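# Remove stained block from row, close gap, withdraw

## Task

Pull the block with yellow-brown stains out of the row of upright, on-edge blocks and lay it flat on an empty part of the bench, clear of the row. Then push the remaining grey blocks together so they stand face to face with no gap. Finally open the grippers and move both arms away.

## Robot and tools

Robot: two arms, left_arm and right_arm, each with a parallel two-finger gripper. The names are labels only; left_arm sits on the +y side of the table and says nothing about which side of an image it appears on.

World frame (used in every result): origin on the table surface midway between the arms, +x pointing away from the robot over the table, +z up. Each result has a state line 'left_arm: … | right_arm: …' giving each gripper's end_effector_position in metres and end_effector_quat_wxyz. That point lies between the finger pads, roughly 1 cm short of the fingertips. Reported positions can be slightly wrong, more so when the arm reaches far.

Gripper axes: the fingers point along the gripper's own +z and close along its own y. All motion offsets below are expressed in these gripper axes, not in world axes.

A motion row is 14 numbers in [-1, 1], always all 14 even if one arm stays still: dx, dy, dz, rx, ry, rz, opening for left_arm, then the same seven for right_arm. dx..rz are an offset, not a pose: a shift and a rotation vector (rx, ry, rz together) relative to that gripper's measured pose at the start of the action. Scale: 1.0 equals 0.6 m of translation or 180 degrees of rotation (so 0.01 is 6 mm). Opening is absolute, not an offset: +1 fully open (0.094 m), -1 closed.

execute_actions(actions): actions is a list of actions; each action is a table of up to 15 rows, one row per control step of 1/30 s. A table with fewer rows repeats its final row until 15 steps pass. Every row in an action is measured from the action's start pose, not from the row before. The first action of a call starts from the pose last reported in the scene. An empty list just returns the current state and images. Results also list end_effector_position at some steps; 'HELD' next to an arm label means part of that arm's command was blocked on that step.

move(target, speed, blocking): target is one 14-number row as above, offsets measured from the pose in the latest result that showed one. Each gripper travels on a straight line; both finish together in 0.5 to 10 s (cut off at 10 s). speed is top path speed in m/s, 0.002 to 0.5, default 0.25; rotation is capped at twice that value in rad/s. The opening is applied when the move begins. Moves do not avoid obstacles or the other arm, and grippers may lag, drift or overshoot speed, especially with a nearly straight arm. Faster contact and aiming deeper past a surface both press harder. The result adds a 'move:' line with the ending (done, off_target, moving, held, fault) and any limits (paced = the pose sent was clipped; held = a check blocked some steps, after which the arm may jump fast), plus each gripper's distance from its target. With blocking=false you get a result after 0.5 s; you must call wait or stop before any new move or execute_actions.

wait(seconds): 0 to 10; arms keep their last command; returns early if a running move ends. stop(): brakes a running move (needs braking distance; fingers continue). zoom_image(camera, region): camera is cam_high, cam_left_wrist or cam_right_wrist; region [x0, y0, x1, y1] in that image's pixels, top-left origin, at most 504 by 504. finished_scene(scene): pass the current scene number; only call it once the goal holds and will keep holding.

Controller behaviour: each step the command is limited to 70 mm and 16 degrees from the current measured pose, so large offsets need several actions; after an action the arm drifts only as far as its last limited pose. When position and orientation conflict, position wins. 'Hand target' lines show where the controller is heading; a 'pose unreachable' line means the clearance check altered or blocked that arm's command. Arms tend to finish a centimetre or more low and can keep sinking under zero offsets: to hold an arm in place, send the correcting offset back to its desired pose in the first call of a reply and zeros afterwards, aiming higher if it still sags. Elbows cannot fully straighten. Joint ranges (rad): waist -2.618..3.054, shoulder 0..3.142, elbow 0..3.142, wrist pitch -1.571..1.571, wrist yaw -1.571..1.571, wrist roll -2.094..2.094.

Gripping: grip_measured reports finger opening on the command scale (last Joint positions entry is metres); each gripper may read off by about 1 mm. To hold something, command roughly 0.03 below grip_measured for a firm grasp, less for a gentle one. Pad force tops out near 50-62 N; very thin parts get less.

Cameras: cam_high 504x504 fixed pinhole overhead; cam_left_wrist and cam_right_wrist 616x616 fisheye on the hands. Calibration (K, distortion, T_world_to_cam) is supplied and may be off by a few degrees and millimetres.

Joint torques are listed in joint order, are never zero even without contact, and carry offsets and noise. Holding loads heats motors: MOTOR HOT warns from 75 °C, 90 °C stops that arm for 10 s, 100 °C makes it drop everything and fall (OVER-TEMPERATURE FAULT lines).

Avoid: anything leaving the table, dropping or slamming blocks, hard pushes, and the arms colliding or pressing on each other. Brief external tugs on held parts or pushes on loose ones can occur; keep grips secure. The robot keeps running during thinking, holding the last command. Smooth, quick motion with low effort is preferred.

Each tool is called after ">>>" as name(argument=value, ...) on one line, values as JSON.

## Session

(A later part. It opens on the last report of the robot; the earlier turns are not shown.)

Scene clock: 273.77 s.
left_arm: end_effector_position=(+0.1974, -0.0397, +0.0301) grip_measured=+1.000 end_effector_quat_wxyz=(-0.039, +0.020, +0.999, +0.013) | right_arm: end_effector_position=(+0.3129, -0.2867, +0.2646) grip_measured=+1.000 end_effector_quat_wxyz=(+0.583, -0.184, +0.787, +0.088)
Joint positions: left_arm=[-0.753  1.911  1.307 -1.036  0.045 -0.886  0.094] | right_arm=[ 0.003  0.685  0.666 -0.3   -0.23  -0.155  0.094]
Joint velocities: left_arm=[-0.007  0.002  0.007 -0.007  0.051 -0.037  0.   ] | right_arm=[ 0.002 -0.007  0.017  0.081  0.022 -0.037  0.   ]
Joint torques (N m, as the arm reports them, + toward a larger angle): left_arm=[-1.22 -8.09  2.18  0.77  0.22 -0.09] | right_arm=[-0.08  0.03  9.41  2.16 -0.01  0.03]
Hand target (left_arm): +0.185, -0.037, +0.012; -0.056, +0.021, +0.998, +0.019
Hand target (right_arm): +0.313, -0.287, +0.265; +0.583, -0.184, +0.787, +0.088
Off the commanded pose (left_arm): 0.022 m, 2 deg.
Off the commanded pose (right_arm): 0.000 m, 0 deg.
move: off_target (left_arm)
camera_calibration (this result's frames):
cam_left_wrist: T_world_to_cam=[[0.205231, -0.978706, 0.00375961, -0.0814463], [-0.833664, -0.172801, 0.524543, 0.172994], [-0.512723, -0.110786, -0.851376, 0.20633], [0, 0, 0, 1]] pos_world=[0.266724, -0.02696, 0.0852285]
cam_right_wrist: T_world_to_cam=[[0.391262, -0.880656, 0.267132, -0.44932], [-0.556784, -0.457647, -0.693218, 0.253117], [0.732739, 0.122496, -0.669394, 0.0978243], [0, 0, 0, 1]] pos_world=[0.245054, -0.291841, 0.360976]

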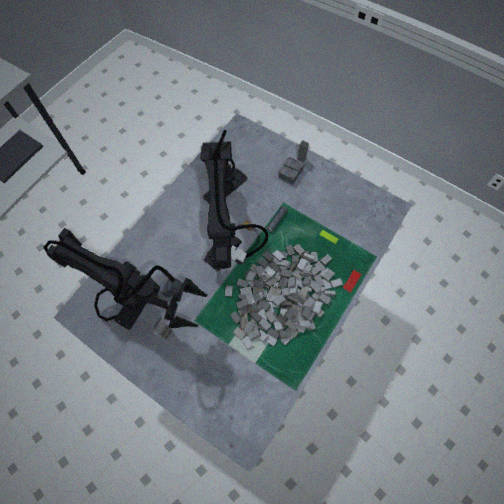

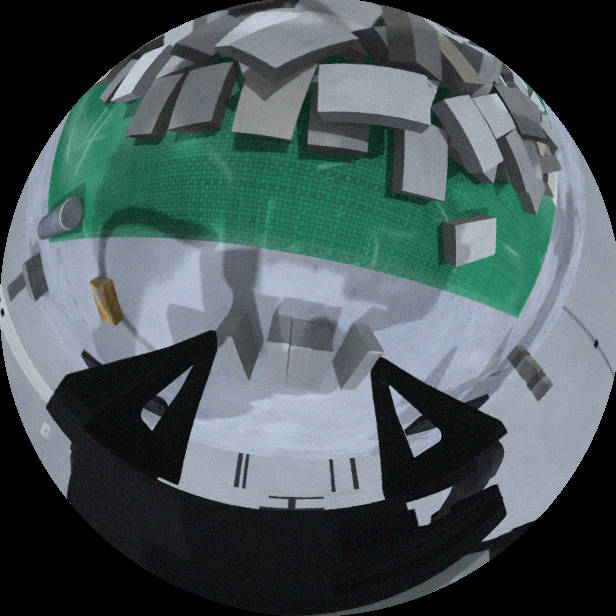

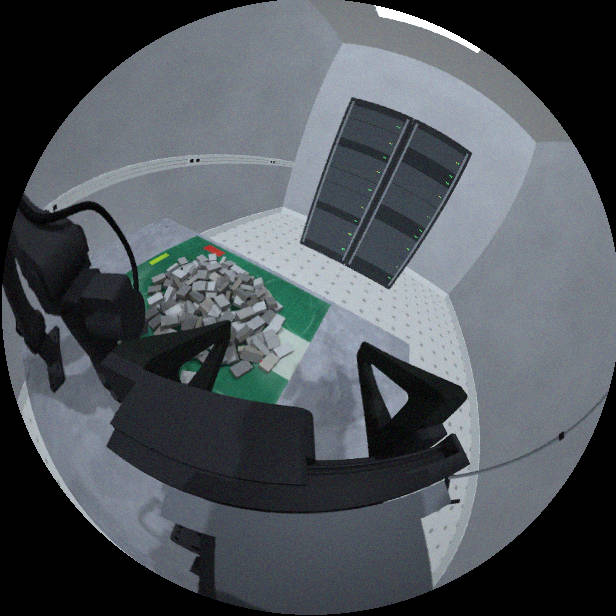

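>>> move(target=[0,0,-0.09,0,0,0,1,0,0,0,0,0,0,1], speed=0.05)

>>> move(target=[0.003,0.052,0,0,0,0.46,0.7,0,0,0,0,0,0,1], speed=0.4)

Scene clock: 279.73 s.
left_arm: end_effector_position=(+0.1971, -0.0386, +0.0723) grip_measured=+1.000 end_effector_quat_wxyz=(-0.045, +0.021, +0.999, +0.023) | right_arm: end_effector_position=(+0.3129, -0.2867, +0.2646) grip_measured=+1.000 end_effector_quat_wxyz=(+0.583, -0.184, +0.787, +0.088)
Joint positions: left_arm=[-0.753  1.883  1.442 -1.221  0.042 -0.883  0.094] | right_arm=[ 0.003  0.685  0.666 -0.3   -0.23  -0.155  0.094]
Joint velocities: left_arm=[-0.012  0.007  0.017 -0.022 -0.037 -0.007  0.   ] | right_arm=[-0.002  0.017  0.002 -0.022  0.037 -0.037  0.   ]
Joint torques (N m, as the arm reports them, + toward a larger angle): left_arm=[  0.7  -10.78   7.71   0.03   0.07   0.08] | right_arm=[-0.08  0.03  9.4   2.16 -0.01  0.03]
Hand target (left_arm): +0.201, -0.040, +0.084; -0.039, +0.020, +0.999, +0.013
Hand target (right_arm): +0.313, -0.287, +0.265; +0.583, -0.184, +0.787, +0.088
Off the commanded pose (left_arm): 0.013 m, 1 deg.
Off the commanded pose (right_arm): 0.000 m, 0 deg.
move: off_target (left_arm)
camera_calibration (this result's frames):
cam_left_wrist: T_world_to_cam=[[0.201623, -0.97931, -0.0173319, -0.0783046], [-0.828064, -0.179882, 0.530992, 0.148975], [-0.523123, -0.0927084, -0.8472, 0.244657], [0, 0, 0, 1]] pos_world=[0.267135, -0.0272048, 0.126812]
cam_right_wrist: T_world_to_cam=[[0.391262, -0.880656, 0.267132, -0.44932], [-0.556784, -0.457647, -0.693218, 0.253117], [0.732739, 0.122496, -0.669394, 0.0978243], [0, 0, 0, 1]] pos_world=[0.245054, -0.291841, 0.360976]

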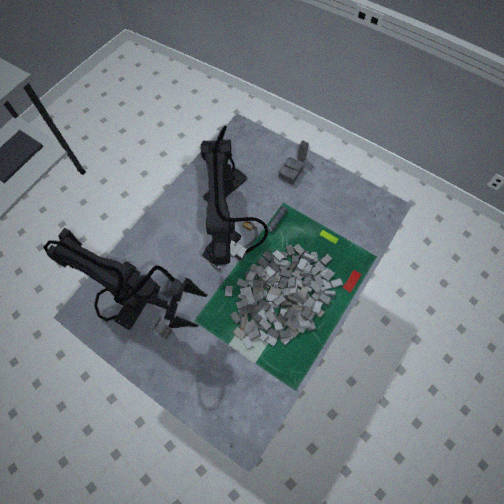

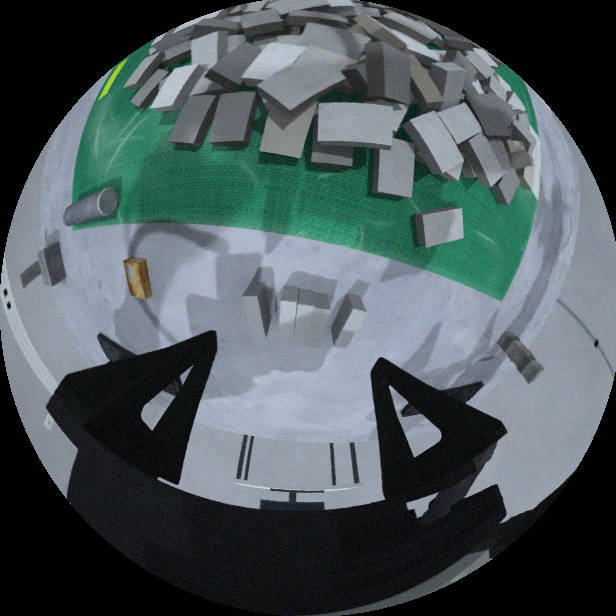

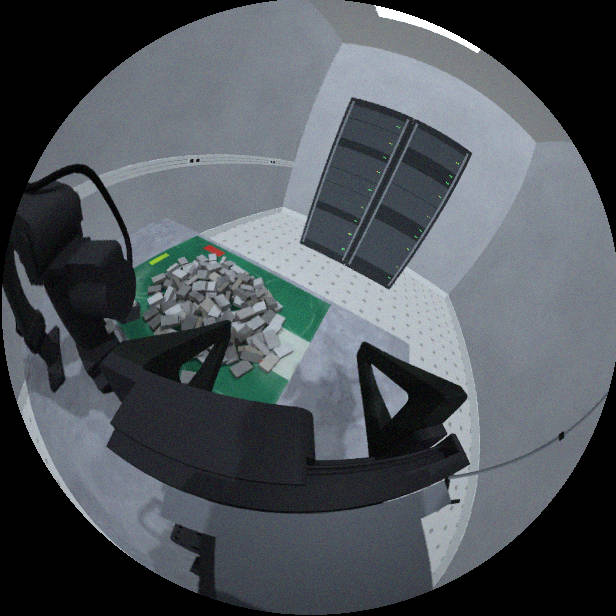

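Scene clock: 282.20 s.
left_arm: end_effector_position=(+0.1951, -0.0116, +0.0728) grip_measured=+0.701 end_effector_quat_wxyz=(-0.055, +0.676, +0.735, -0.013) | right_arm: end_effector_position=(+0.3129, -0.2867, +0.2646) grip_measured=+1.000 end_effector_quat_wxyz=(+0.583, -0.184, +0.787, +0.088)
Joint positions: left_arm=[-0.706  1.811  1.35  -1.215  0.04   0.61   0.08 ] | right_arm=[ 0.003  0.685  0.666 -0.3   -0.23  -0.155  0.094]
Joint velocities: left_arm=[ 0.002 -0.012 -0.007  0.022  0.051 -0.007 -0.   ] | right_arm=[ 0.012 -0.007 -0.007 -0.066  0.007  0.007  0.   ]
Joint torques (N m, as the arm reports them, + toward a larger angle): left_arm=[  0.79 -10.28   4.24   0.33   0.06   0.08] | right_arm=[-0.08  0.03  9.41  2.16 -0.01  0.03]
Hand target (left_arm): +0.196, -0.007, +0.073; -0.050, +0.676, +0.735, -0.013
Hand target (right_arm): +0.313, -0.287, +0.265; +0.583, -0.184, +0.787, +0.088
Off the commanded pose (left_arm): 0.005 m, 1 deg.
Off the commanded pose (right_arm): 0.000 m, 0 deg.
move: done
camera_calibration (this result's frames):
cam_left_wrist: T_world_to_cam=[[-0.937658, -0.325597, 0.121587, 0.168269], [-0.21497, 0.818197, 0.533236, 0.0436966], [-0.273102, 0.473856, -0.837183, 0.203625], [0, 0, 0, 1]] pos_world=[0.222783, -0.0774533, 0.126711]
cam_right_wrist: T_world_to_cam=[[0.391262, -0.880656, 0.267132, -0.44932], [-0.556784, -0.457647, -0.693218, 0.253117], [0.732739, 0.122496, -0.669394, 0.0978243], [0, 0, 0, 1]] pos_world=[0.245054, -0.291841, 0.360976]

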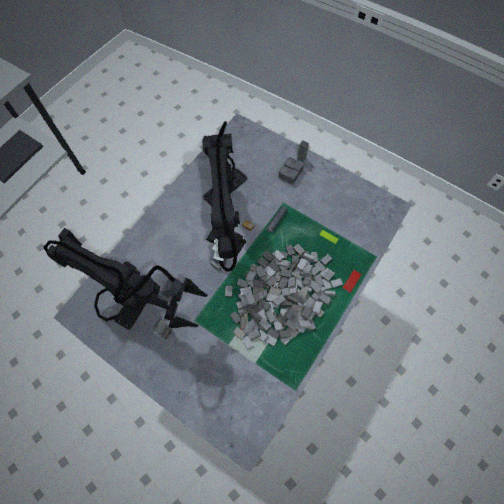

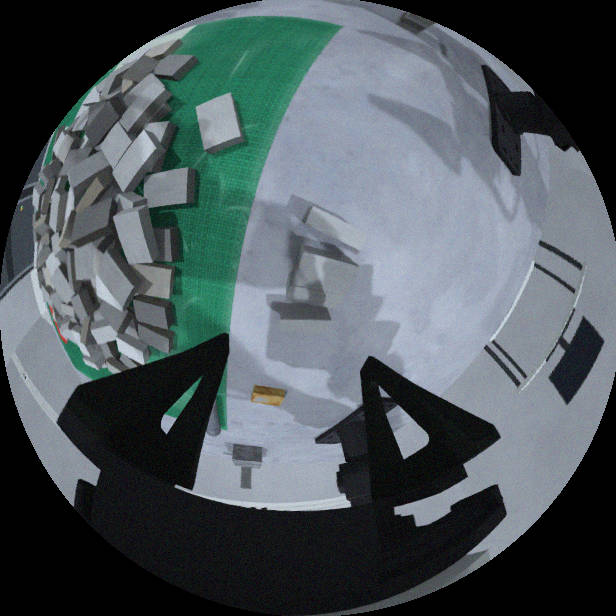

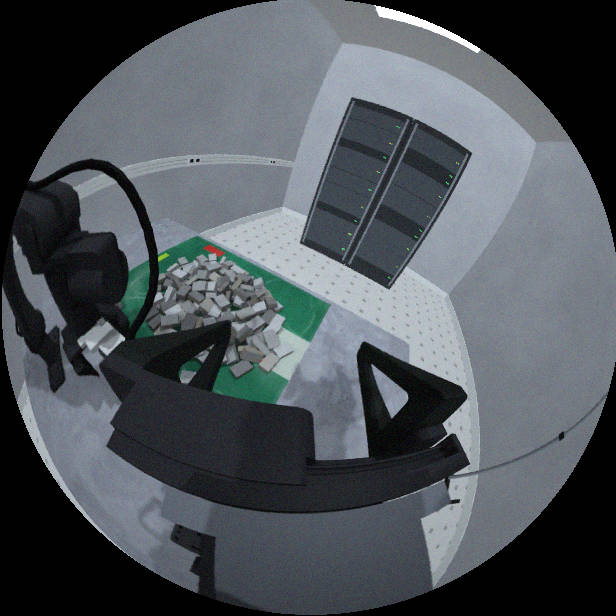

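>>> move(target=[0.004,-0.012,0.1,0,0,-0.02,0.7,0,0,0,0,0,0,1], speed=0.03)

>>> move(target=[0,0,0,0,0,0,-0.45,0,0,0,0,0,0,1])

Scene clock: 286.67 s.
left_arm: end_effector_position=(+0.1880, -0.0100, +0.0228) grip_measured=+0.701 end_effector_quat_wxyz=(-0.044, +0.652, +0.757, -0.012) | right_arm: end_effector_position=(+0.3129, -0.2867, +0.2646) grip_measured=+1.000 end_effector_quat_wxyz=(+0.583, -0.184, +0.787, +0.088)
Joint positions: left_arm=[-0.721  1.831  1.168 -0.991  0.04   0.528  0.08 ] | right_arm=[ 0.003  0.685  0.666 -0.3   -0.23  -0.155  0.094]
Joint velocities: left_arm=[-0.027  0.007  0.002  0.022 -0.037  0.051 -0.001] | right_arm=[ 0.007 -0.012  0.007 -0.066 -0.022  0.007  0.   ]
Joint torques (N m, as the arm reports them, + toward a larger angle): left_arm=[-0.78 -7.65  4.08  0.36  0.07 -0.06] | right_arm=[-0.09  0.03  9.41  2.16 -0.01  0.03]
Hand target (left_arm): +0.182, -0.007, +0.014; -0.055, +0.653, +0.756, -0.010
Hand target (right_arm): +0.313, -0.287, +0.265; +0.583, -0.184, +0.787, +0.088
Off the commanded pose (left_arm): 0.011 m, 1 deg.
Off the commanded pose (right_arm): 0.000 m, 0 deg.
move: off_target (left_arm)
camera_calibration (this result's frames):
cam_left_wrist: T_world_to_cam=[[-0.916102, -0.385979, 0.108519, 0.163889], [-0.278303, 0.806986, 0.520885, 0.0795867], [-0.288624, 0.446983, -0.846701, 0.161935], [0, 0, 0, 1]] pos_world=[0.219027, -0.0733499, 0.0778702]
cam_right_wrist: T_world_to_cam=[[0.391262, -0.880656, 0.267132, -0.44932], [-0.556784, -0.457647, -0.693218, 0.253117], [0.732739, 0.122496, -0.669394, 0.0978243], [0, 0, 0, 1]] pos_world=[0.245054, -0.291841, 0.360976]

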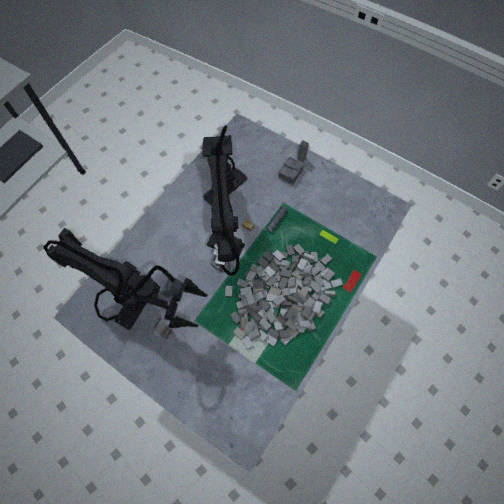

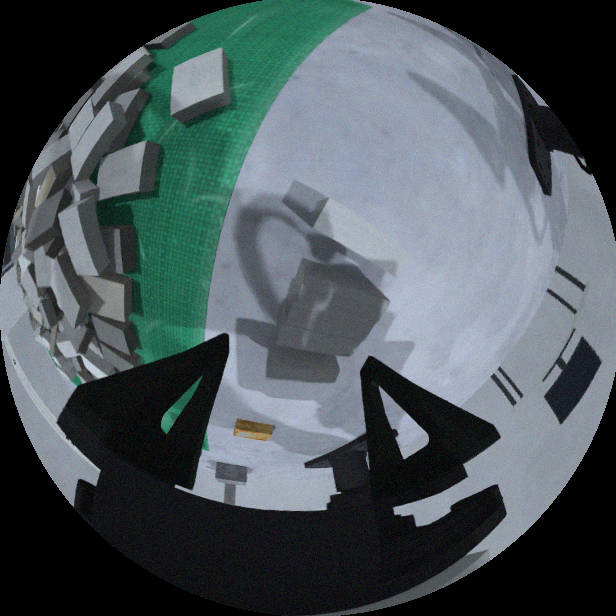

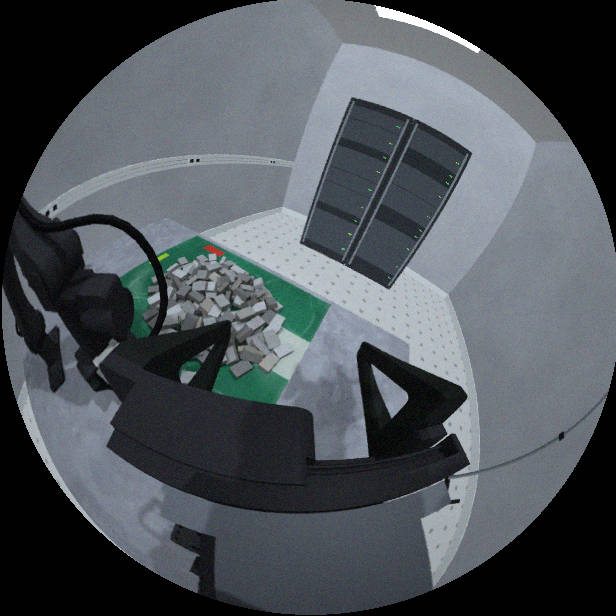

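Scene clock: 287.17 s.
left_arm: end_effector_position=(+0.1879, -0.0100, +0.0228) grip_measured=-0.187 end_effector_quat_wxyz=(-0.045, +0.652, +0.757, -0.012) | right_arm: end_effector_position=(+0.3129, -0.2867, +0.2646) grip_measured=+1.000 end_effector_quat_wxyz=(+0.583, -0.184, +0.787, +0.088)
Joint positions: left_arm=[-0.721  1.831  1.168 -0.991  0.04   0.528  0.038] | right_arm=[ 0.003  0.685  0.666 -0.3   -0.23  -0.155  0.094]
Joint velocities: left_arm=[-0.032 -0.007  0.007 -0.051  0.037 -0.022 -0.   ] | right_arm=[ 0.007  0.007  0.002 -0.007 -0.066 -0.037  0.   ]
Joint torques (N m, as the arm reports them, + toward a larger angle): left_arm=[-0.04 -8.7   5.58  0.24  0.05  0.01] | right_arm=[-0.08  0.02  9.41  2.17 -0.02  0.03]
Hand target (left_arm): +0.188, -0.010, +0.023; -0.044, +0.652, +0.757, -0.012
Hand target (right_arm): +0.313, -0.287, +0.265; +0.583, -0.184, +0.787, +0.088
Off the commanded pose (left_arm): 0.000 m, 0 deg.
Off the commanded pose (right_arm): 0.000 m, 0 deg.
move: done
camera_calibration (this result's frames):
cam_left_wrist: T_world_to_cam=[[-0.916058, -0.385983, 0.108883, 0.163807], [-0.278174, 0.807101, 0.520776, 0.0795844], [-0.28889, 0.446772, -0.846721, 0.16199], [0, 0, 0, 1]] pos_world=[0.218992, -0.0733785, 0.0778788]
cam_right_wrist: T_world_to_cam=[[0.391262, -0.880656, 0.267132, -0.44932], [-0.556784, -0.457647, -0.693218, 0.253117], [0.732739, 0.122496, -0.669394, 0.0978243], [0, 0, 0, 1]] pos_world=[0.245054, -0.291841, 0.360976]

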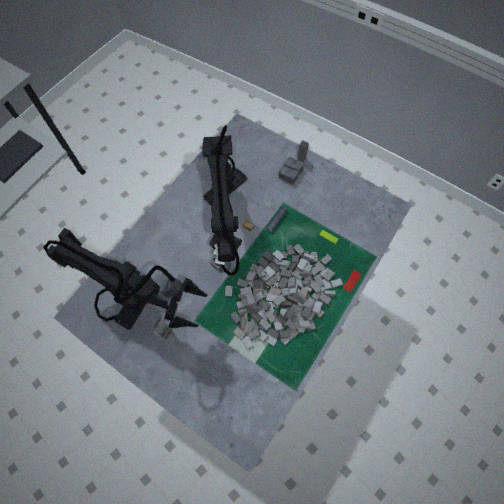

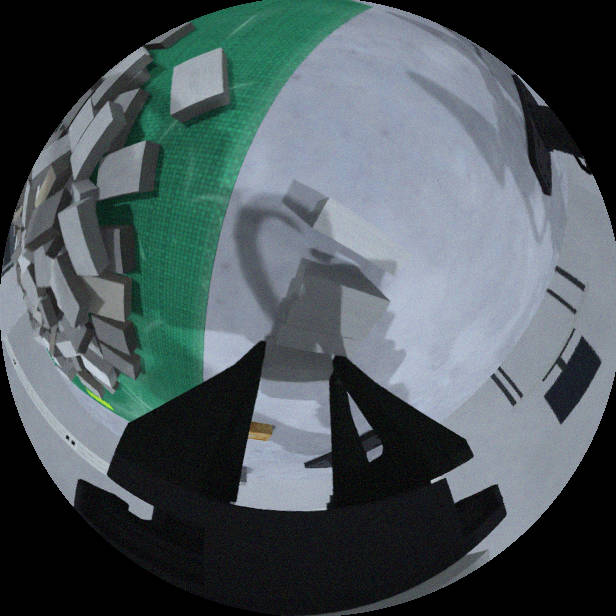

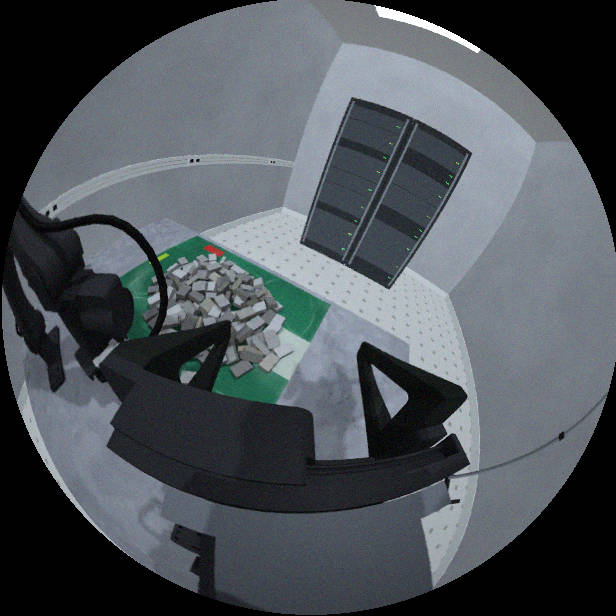

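>>> move(target=[-0.028,-0.012,-0.02,0,0,0.05,-0.45,0,0,0,0,0,0,1], speed=0.02)

Scene clock: 292.90 s.
left_arm: end_effector_position=(+0.1852, -0.0217, +0.0310) grip_measured=-0.187 end_effector_quat_wxyz=(-0.042, +0.703, +0.710, -0.014) | right_arm: end_effector_position=(+0.3129, -0.2867, +0.2646) grip_measured=+1.000 end_effector_quat_wxyz=(+0.583, -0.184, +0.787, +0.088)
Joint positions: left_arm=[-0.753  1.843  1.219 -1.027  0.039  0.635  0.038] | right_arm=[ 0.003  0.685  0.666 -0.3   -0.23  -0.155  0.094]
Joint velocities: left_arm=[ 0.007 -0.002  0.012 -0.007 -0.007 -0.022 -0.   ] | right_arm=[-0.012  0.007 -0.007 -0.037 -0.037 -0.081  0.   ]
Joint torques (N m, as the arm reports them, + toward a larger angle): left_arm=[-0.88 -7.92  7.72  0.03  0.09  0.05] | right_arm=[-0.09  0.03  9.41  2.16 -0.01  0.03]
Hand target (left_arm): +0.185, -0.028, +0.035; -0.043, +0.709, +0.704, -0.015
Hand target (right_arm): +0.313, -0.287, +0.265; +0.583, -0.184, +0.787, +0.088
Off the commanded pose (left_arm): 0.007 m, 1 deg.
Off the commanded pose (right_arm): 0.000 m, 0 deg.
move: done
camera_calibration (this result's frames):
cam_left_wrist: T_world_to_cam=[[-0.960354, -0.254627, 0.113509, 0.166808], [-0.163041, 0.843253, 0.512193, 0.0637031], [-0.226135, 0.47338, -0.851337, 0.162476], [0, 0, 0, 1]] pos_world=[0.207322, -0.088157, 0.0867595]
cam_right_wrist: T_world_to_cam=[[0.391262, -0.880656, 0.267132, -0.44932], [-0.556784, -0.457647, -0.693218, 0.253117], [0.732739, 0.122496, -0.669394, 0.0978243], [0, 0, 0, 1]] pos_world=[0.245054, -0.291841, 0.360976]

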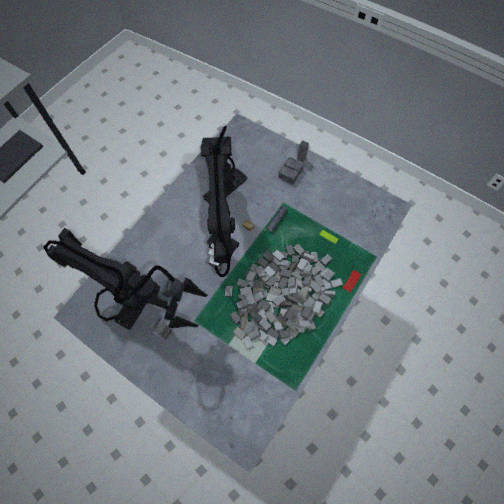

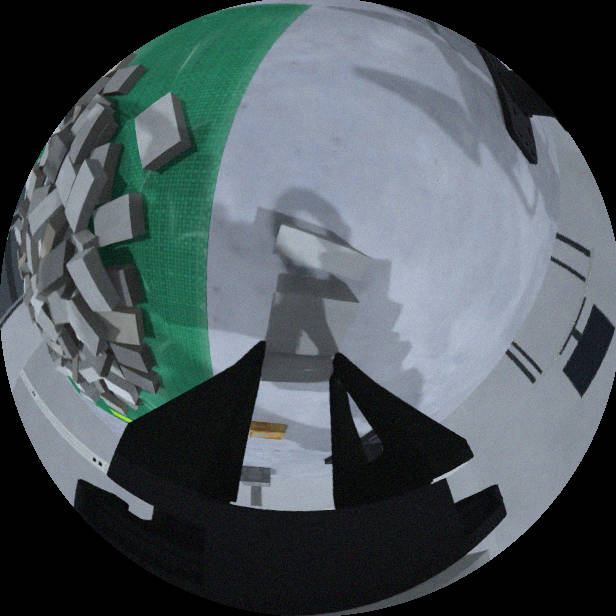

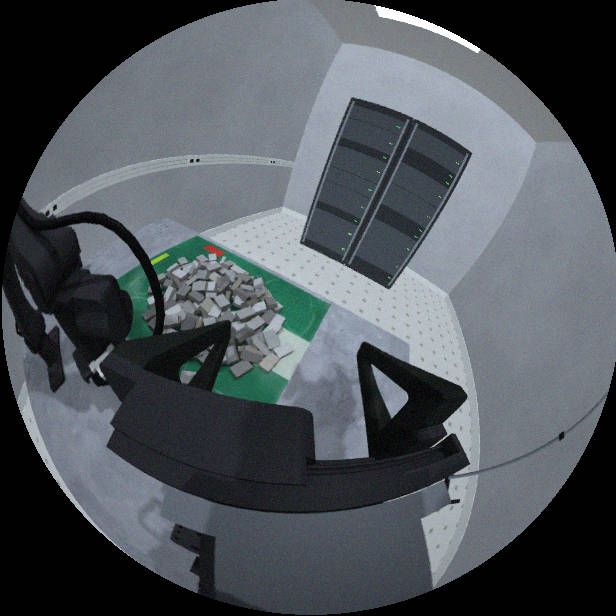

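Aligned well. Lower, release, lift, rotate.

>>> move(target=[0,0.008,0.034,0,0,0,-0.45,0,0,0,0,0,0,1], speed=0.02)

>>> move(target=[0,0,0,0,0,0,0.5,0,0,0,0,0,0,1])

>>> move(target=[0,0,-0.1,0,0,0,0.5,0,0,0,0,0,0,1], speed=0.06)

>>> move(target=[-0.04,0.008,0,0,0,-0.5,1,0,0,0,0,0,0,1], speed=0.4)

>>> move(target=[-0.012,0.01,0.05,0,0,0,1,0,0,0,0,0,0,1], speed=0.03)

Scene clock: 300.93 s.
left_arm: end_effector_position=(+0.1871, -0.0239, +0.0290) grip_measured=-0.187 end_effector_quat_wxyz=(-0.037, +0.705, +0.708, -0.014) | right_arm: end_effector_position=(+0.3129, -0.2867, +0.2646) grip_measured=+1.000 end_effector_quat_wxyz=(+0.583, -0.184, +0.787, +0.088)
Joint positions: left_arm=[-0.753  1.847  1.217 -1.011  0.038  0.64   0.038] | right_arm=[ 0.003  0.685  0.666 -0.3   -0.23  -0.155  0.094]
Joint velocities: left_arm=[-0.007 -0.002 -0.017 -0.037  0.037 -0.007 -0.001] | right_arm=[ 0.002 -0.012  0.002 -0.037 -0.007 -0.081  0.   ]
Joint torques (N m, as the arm reports them, + toward a larger angle): left_arm=[ 0.68 -6.66  3.05  0.89  0.04  0.09] | right_arm=[-0.08  0.04  9.41  2.16 -0.01  0.03]
Hand target (left_arm): +0.188, -0.021, +0.011; -0.043, +0.703, +0.710, -0.014
Hand target (right_arm): +0.313, -0.287, +0.265; +0.583, -0.184, +0.787, +0.088
Off the commanded pose (left_arm): 0.019 m, 1 deg.
Off the commanded pose (right_arm): 0.000 m, 0 deg.
move: off_target (left_arm)
camera_calibration (this result's frames):
cam_left_wrist: T_world_to_cam=[[-0.962339, -0.24898, 0.109143, 0.168944], [-0.162074, 0.847792, 0.504956, 0.0670494], [-0.218255, 0.46825, -0.856217, 0.160768], [0, 0, 0, 1]] pos_world=[0.208536, -0.09006, 0.0853562]
cam_right_wrist: T_world_to_cam=[[0.391262, -0.880656, 0.267132, -0.44932], [-0.556784, -0.457647, -0.693218, 0.253117], [0.732739, 0.122496, -0.669394, 0.0978243], [0, 0, 0, 1]] pos_world=[0.245054, -0.291841, 0.360976]

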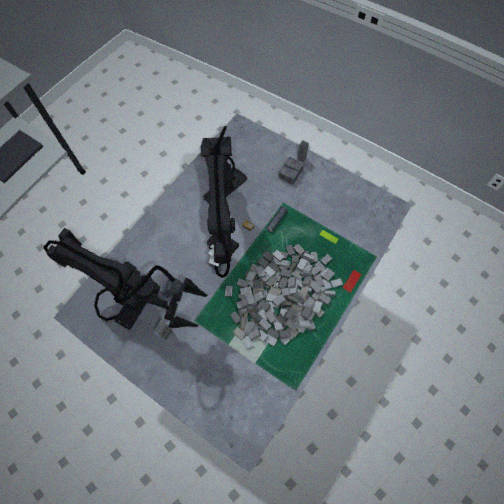

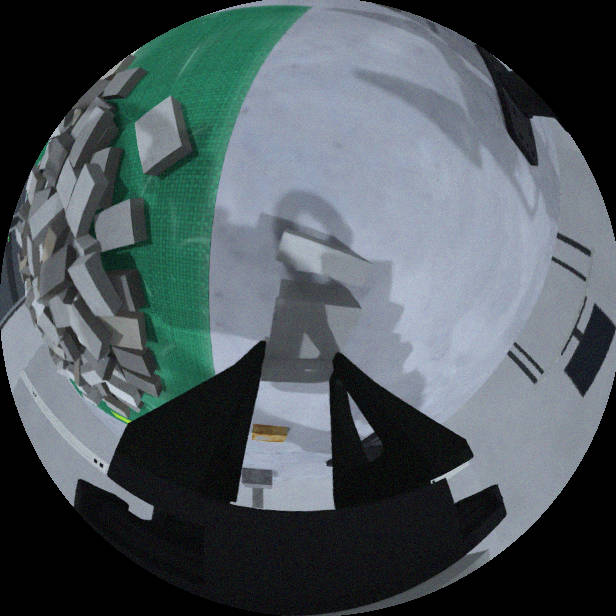

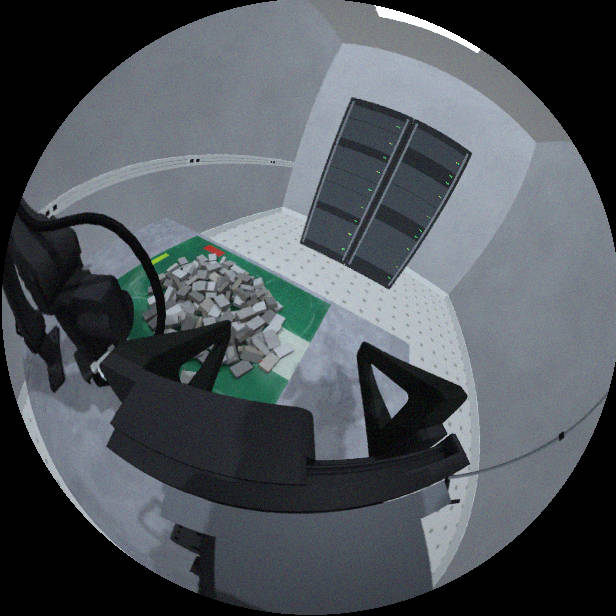

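Scene clock: 301.43 s.
left_arm: end_effector_position=(+0.1872, -0.0238, +0.0292) grip_measured=+0.499 end_effector_quat_wxyz=(-0.037, +0.705, +0.708, -0.013) | right_arm: end_effector_position=(+0.3129, -0.2867, +0.2646) grip_measured=+1.000 end_effector_quat_wxyz=(+0.583, -0.184, +0.787, +0.088)
Joint positions: left_arm=[-0.753  1.846  1.217 -1.011  0.037  0.64   0.07 ] | right_arm=[ 0.003  0.685  0.666 -0.3   -0.23  -0.155  0.094]
Joint velocities: left_arm=[-0.007  0.007 -0.017 -0.022 -0.037 -0.037  0.   ] | right_arm=[-0.012 -0.002 -0.002 -0.066  0.051  0.007  0.   ]
Joint torques (N m, as the arm reports them, + toward a larger angle): left_arm=[ 0.02 -8.91  5.6   0.25  0.05  0.  ] | right_arm=[-0.08  0.03  9.42  2.16 -0.01  0.03]
Hand target (left_arm): +0.187, -0.024, +0.029; -0.038, +0.705, +0.708, -0.014
Hand target (right_arm): +0.313, -0.287, +0.265; +0.583, -0.184, +0.787, +0.088
Off the commanded pose (left_arm): 0.000 m, 0 deg.
Off the commanded pose (right_arm): 0.000 m, 0 deg.
move: done
camera_calibration (this result's frames):
cam_left_wrist: T_world_to_cam=[[-0.962444, -0.248945, 0.108299, 0.169079], [-0.162452, 0.847724, 0.504949, 0.066935], [-0.217513, 0.468391, -0.856328, 0.160797], [0, 0, 0, 1]] pos_world=[0.208578, -0.089967, 0.0855852]
cam_right_wrist: T_world_to_cam=[[0.391262, -0.880656, 0.267132, -0.44932], [-0.556784, -0.457647, -0.693218, 0.253117], [0.732739, 0.122496, -0.669394, 0.0978243], [0, 0, 0, 1]] pos_world=[0.245054, -0.291841, 0.360976]

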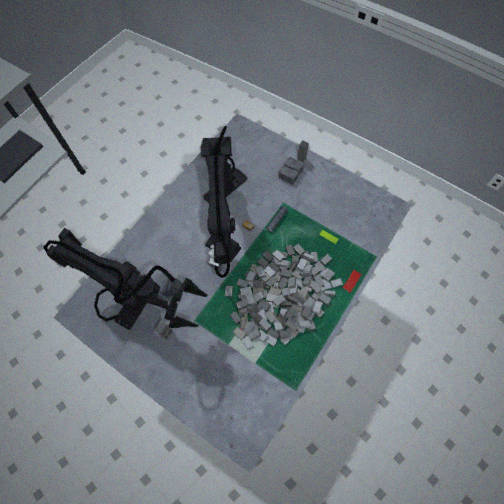

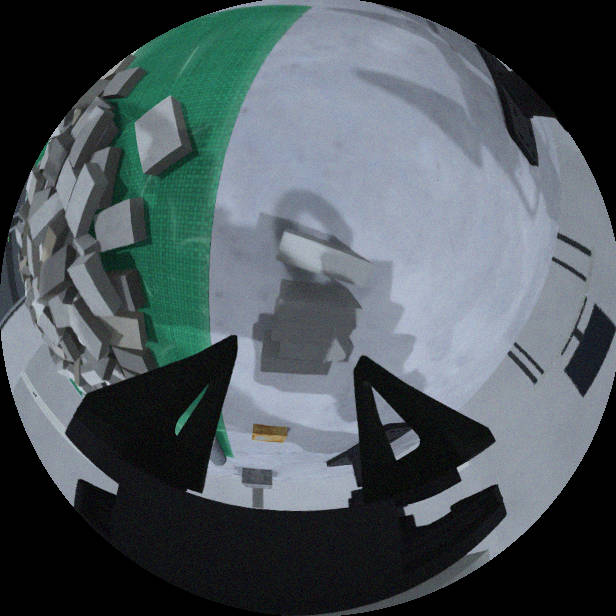

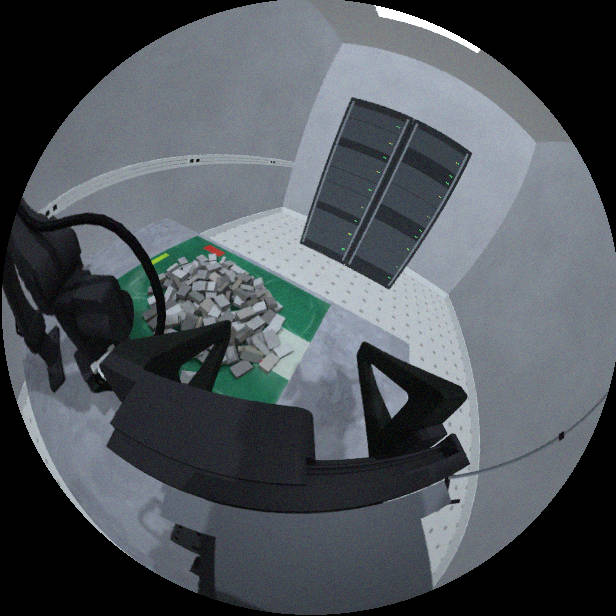

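Scene clock: 302.93 s.
left_arm: end_effector_position=(+0.1867, -0.0231, +0.0778) grip_measured=+0.499 end_effector_quat_wxyz=(-0.049, +0.705, +0.707, -0.012) | right_arm: end_effector_position=(+0.3129, -0.2867, +0.2646) grip_measured=+1.000 end_effector_quat_wxyz=(+0.583, -0.184, +0.787, +0.088)
Joint positions: left_arm=[-0.753  1.812  1.372 -1.225  0.037  0.643  0.07 ] | right_arm=[ 0.003  0.685  0.666 -0.3   -0.23  -0.155  0.094]
Joint velocities: left_arm=[ 0.007 -0.002 -0.007  0.037  0.051  0.007  0.   ] | right_arm=[-0.007 -0.007 -0.007 -0.022 -0.022  0.007  0.   ]
Joint torques (N m, as the arm reports them, + toward a larger angle): left_arm=[  0.73 -10.09   7.69   0.     0.04   0.06] | right_arm=[-0.08  0.03  9.41  2.17 -0.01  0.02]
Hand target (left_arm): +0.191, -0.024, +0.089; -0.037, +0.705, +0.708, -0.014
Hand target (right_arm): +0.313, -0.287, +0.265; +0.583, -0.184, +0.787, +0.088
Off the commanded pose (left_arm): 0.012 m, 1 deg.
Off the commanded pose (right_arm): 0.000 m, 0 deg.
move: off_target (left_arm)
camera_calibration (this result's frames):
cam_left_wrist: T_world_to_cam=[[-0.961581, -0.248129, 0.117446, 0.162643], [-0.152523, 0.838605, 0.522951, 0.0382717], [-0.22825, 0.484947, -0.844232, 0.203449], [0, 0, 0, 1]] pos_world=[0.208669, -0.0904005, 0.132642]
cam_right_wrist: T_world_to_cam=[[0.391262, -0.880656, 0.267132, -0.44932], [-0.556784, -0.457647, -0.693218, 0.253117], [0.732739, 0.122496, -0.669394, 0.0978243], [0, 0, 0, 1]] pos_world=[0.245054, -0.291841, 0.360976]

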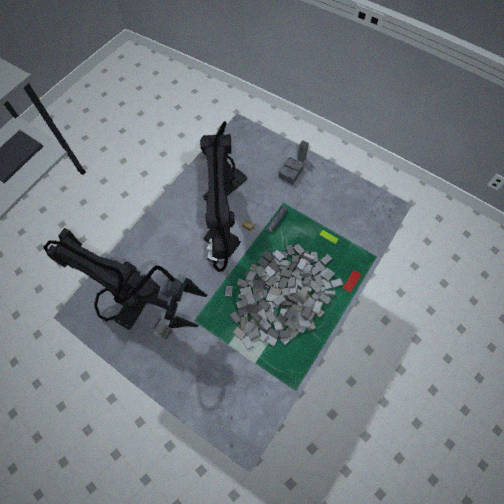

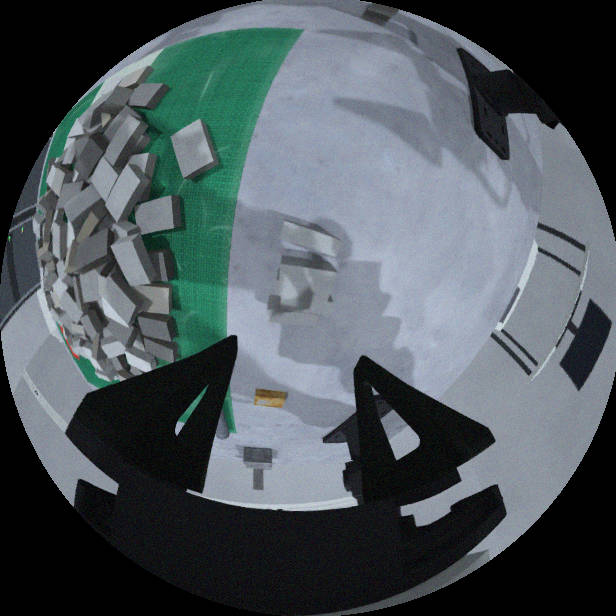

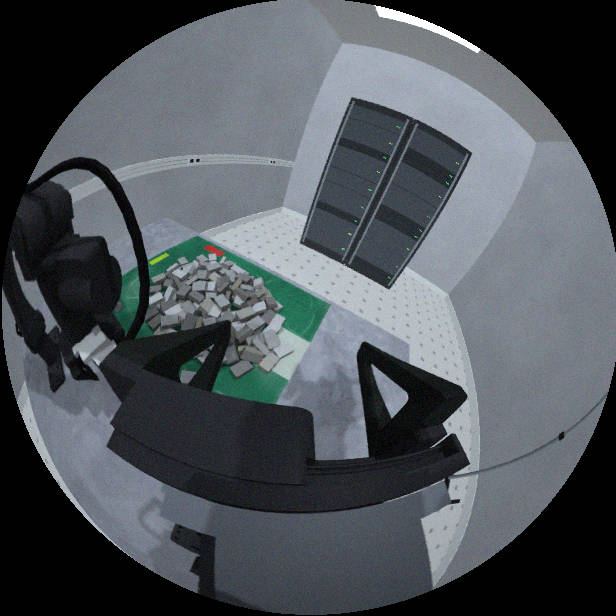

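Scene clock: 305.57 s.
left_arm: end_effector_position=(+0.1929, -0.0422, +0.0748) grip_measured=+1.000 end_effector_quat_wxyz=(-0.041, -0.002, +0.999, +0.024) | right_arm: end_effector_position=(+0.3129, -0.2867, +0.2646) grip_measured=+1.000 end_effector_quat_wxyz=(+0.583, -0.184, +0.787, +0.088)
Joint positions: left_arm=[-0.773  1.879  1.447 -1.225  0.038 -0.949  0.094] | right_arm=[ 0.003  0.685  0.666 -0.3   -0.23  -0.155  0.094]
Joint velocities: left_arm=[ 0.007 -0.027 -0.022  0.022  0.037  0.007  0.   ] | right_arm=[-0.017 -0.002 -0.007  0.022 -0.007  0.037  0.   ]
Joint torques (N m, as the arm reports them, + toward a larger angle): left_arm=[-0.78 -8.31  7.82  0.03  0.07 -0.06] | right_arm=[-0.08  0.04  9.41  2.16 -0.01  0.03]
Hand target (left_arm): +0.192, -0.047, +0.077; -0.042, -0.001, +0.999, +0.026
Hand target (right_arm): +0.313, -0.287, +0.265; +0.583, -0.184, +0.787, +0.088
Off the commanded pose (left_arm): 0.005 m, 0 deg.
Off the commanded pose (right_arm): 0.000 m, 0 deg.
move: done
camera_calibration (this result's frames):
cam_left_wrist: T_world_to_cam=[[0.246077, -0.969058, -0.0193105, -0.0889281], [-0.824119, -0.219676, 0.522083, 0.141746], [-0.51017, -0.112558, -0.852676, 0.241306], [0, 0, 0, 1]] pos_world=[0.261806, -0.0278774, 0.130035]
cam_right_wrist: T_world_to_cam=[[0.391262, -0.880656, 0.267132, -0.44932], [-0.556784, -0.457647, -0.693218, 0.253117], [0.732739, 0.122496, -0.669394, 0.0978243], [0, 0, 0, 1]] pos_world=[0.245054, -0.291841, 0.360976]

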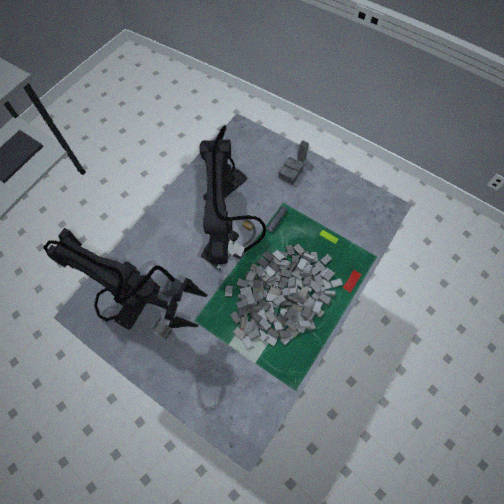

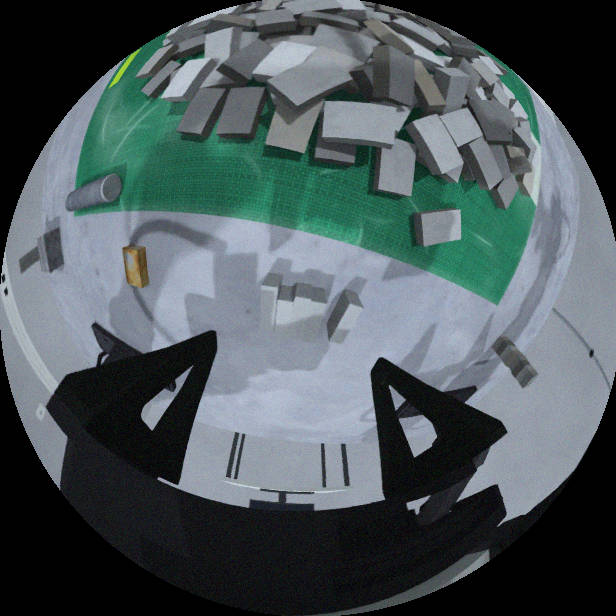

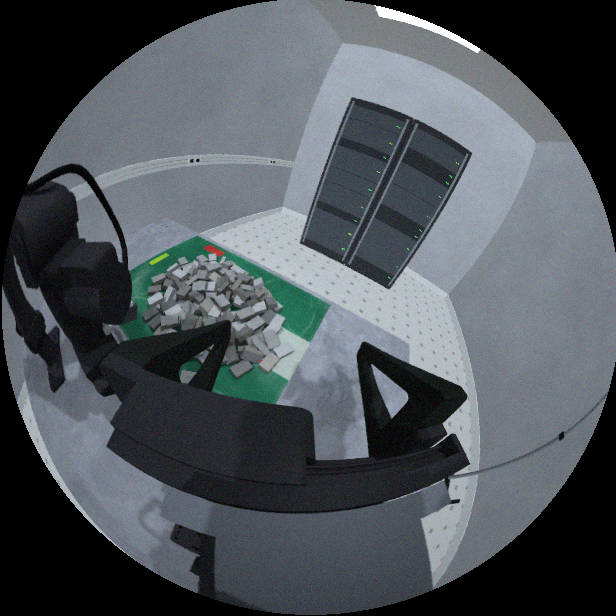

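Scene clock: 306.97 s.
left_arm: end_effector_position=(+0.1977, -0.0414, +0.0554) grip_measured=+1.000 end_effector_quat_wxyz=(-0.033, +0.000, +0.999, +0.013) | right_arm: end_effector_position=(+0.3129, -0.2867, +0.2646) grip_measured=+1.000 end_effector_quat_wxyz=(+0.583, -0.184, +0.787, +0.088)
Joint positions: left_arm=[-0.759  1.879  1.37  -1.122  0.038 -0.932  0.094] | right_arm=[ 0.003  0.685  0.666 -0.3   -0.23  -0.155  0.094]
Joint velocities: left_arm=[ 0.017  0.012  0.007 -0.037 -0.007  0.007  0.   ] | right_arm=[ 0.007  0.007 -0.007  0.095  0.007  0.007  0.   ]
Joint torques (N m, as the arm reports them, + toward a larger angle): left_arm=[ 0.77 -8.18  4.26  0.37  0.04  0.06] | right_arm=[-0.08  0.03  9.4   2.16 -0.01  0.03]
Hand target (left_arm): +0.197, -0.035, +0.045; -0.041, -0.002, +0.999, +0.024
Hand target (right_arm): +0.313, -0.287, +0.265; +0.583, -0.184, +0.787, +0.088
Off the commanded pose (left_arm): 0.013 m, 2 deg.
Off the commanded pose (right_arm): 0.000 m, 0 deg.
move: off_target (left_arm)
camera_calibration (this result's frames):
cam_left_wrist: T_world_to_cam=[[0.2429, -0.970032, 0.00614074, -0.0905042], [-0.832563, -0.20522, 0.514513, 0.158703], [-0.497833, -0.130088, -0.857461, 0.224405], [0, 0, 0, 1]] pos_world=[0.26583, -0.0260307, 0.111319]
cam_right_wrist: T_world_to_cam=[[0.391262, -0.880656, 0.267132, -0.44932], [-0.556784, -0.457647, -0.693218, 0.253117], [0.732739, 0.122496, -0.669394, 0.0978243], [0, 0, 0, 1]] pos_world=[0.245054, -0.291841, 0.360976]

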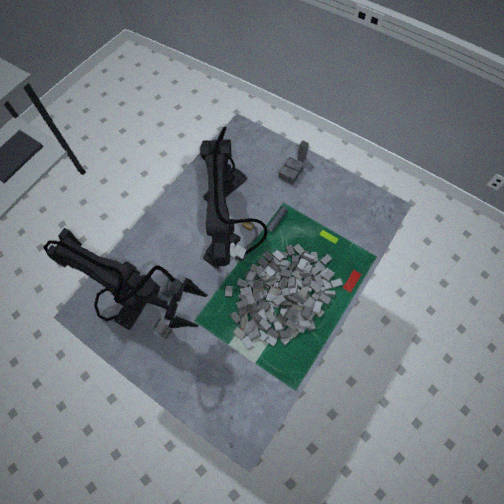

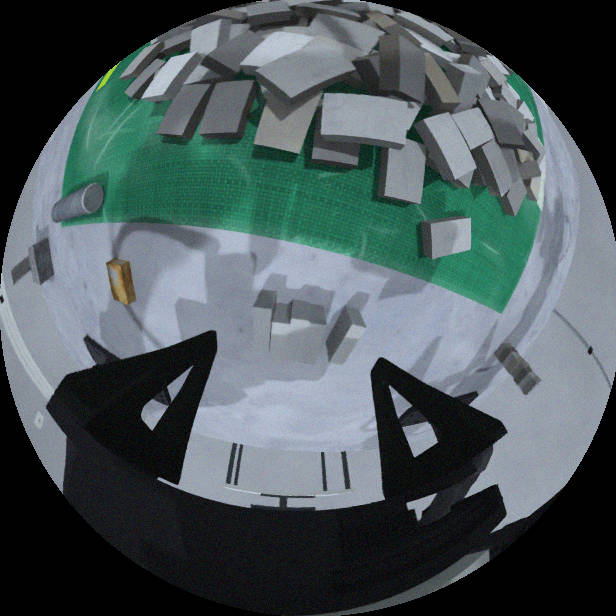

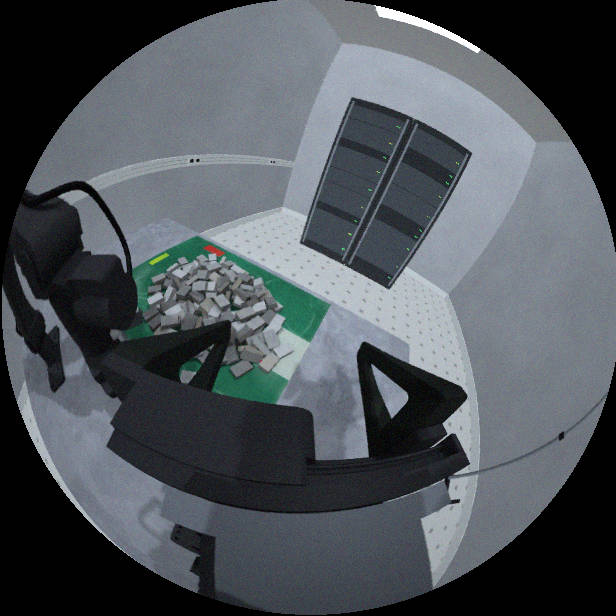

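>>> move(target=[0.02,-0.018,0.075,0,0,0,1,0,0,0,0,0,0,1], speed=0.025)

Scene clock: 311.10 s.
left_arm: end_effector_position=(+0.1895, -0.0552, +0.0211) grip_measured=+1.000 end_effector_quat_wxyz=(-0.025, -0.001, +1.000, +0.003) | right_arm: end_effector_position=(+0.3129, -0.2867, +0.2646) grip_measured=+1.000 end_effector_quat_wxyz=(+0.583, -0.184, +0.787, +0.088)
Joint positions: left_arm=[-0.803  1.921  1.285 -0.968  0.038 -0.979  0.094] | right_arm=[ 0.003  0.685  0.666 -0.3   -0.23  -0.155  0.094]
Joint velocities: left_arm=[-0.002 -0.022 -0.002  0.051  0.022 -0.022  0.   ] | right_arm=[-0.007  0.002  0.002  0.051  0.007  0.037  0.   ]
Joint torques (N m, as the arm reports them, + toward a larger angle): left_arm=[-0.75 -8.69  4.13  0.43  0.06 -0.04] | right_arm=[-0.08  0.03  9.4   2.16 -0.02  0.03]
Hand target (left_arm): +0.183, -0.052, +0.012; -0.032, +0.000, +0.999, +0.013
Hand target (right_arm): +0.313, -0.287, +0.265; +0.583, -0.184, +0.787, +0.088
Off the commanded pose (left_arm): 0.013 m, 1 deg.
Off the commanded pose (right_arm): 0.000 m, 0 deg.
move: off_target (left_arm)
camera_calibration (this result's frames):
cam_left_wrist: T_world_to_cam=[[0.245492, -0.968967, 0.0289368, -0.102631], [-0.840324, -0.197828, 0.504697, 0.168778], [-0.48331, -0.148216, -0.862811, 0.185487], [0, 0, 0, 1]] pos_world=[0.256672, -0.0385646, 0.0778286]
cam_right_wrist: T_world_to_cam=[[0.391262, -0.880656, 0.267132, -0.44932], [-0.556784, -0.457647, -0.693218, 0.253117], [0.732739, 0.122496, -0.669394, 0.0978243], [0, 0, 0, 1]] pos_world=[0.245054, -0.291841, 0.360976]

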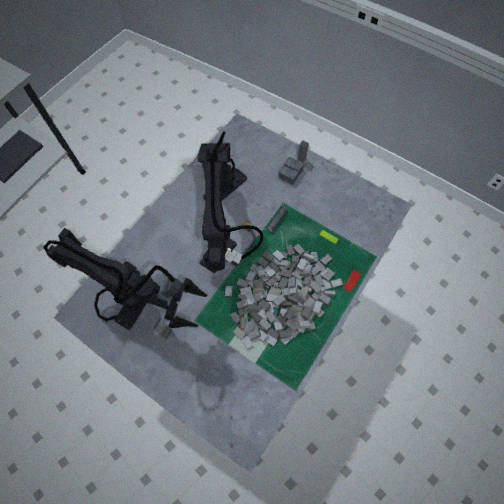

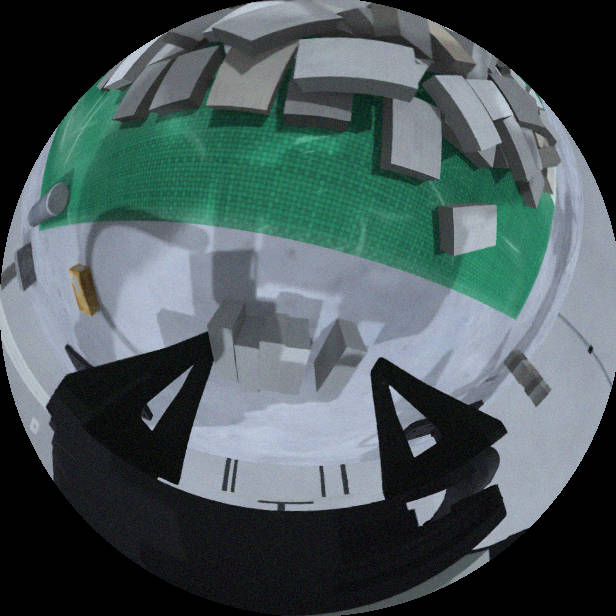

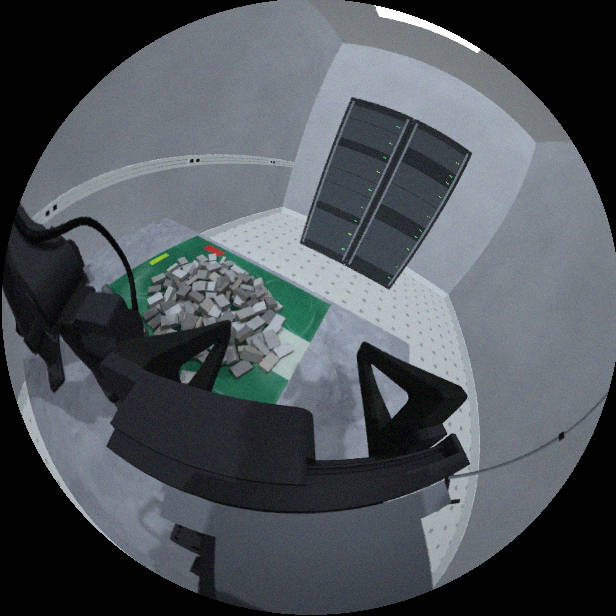

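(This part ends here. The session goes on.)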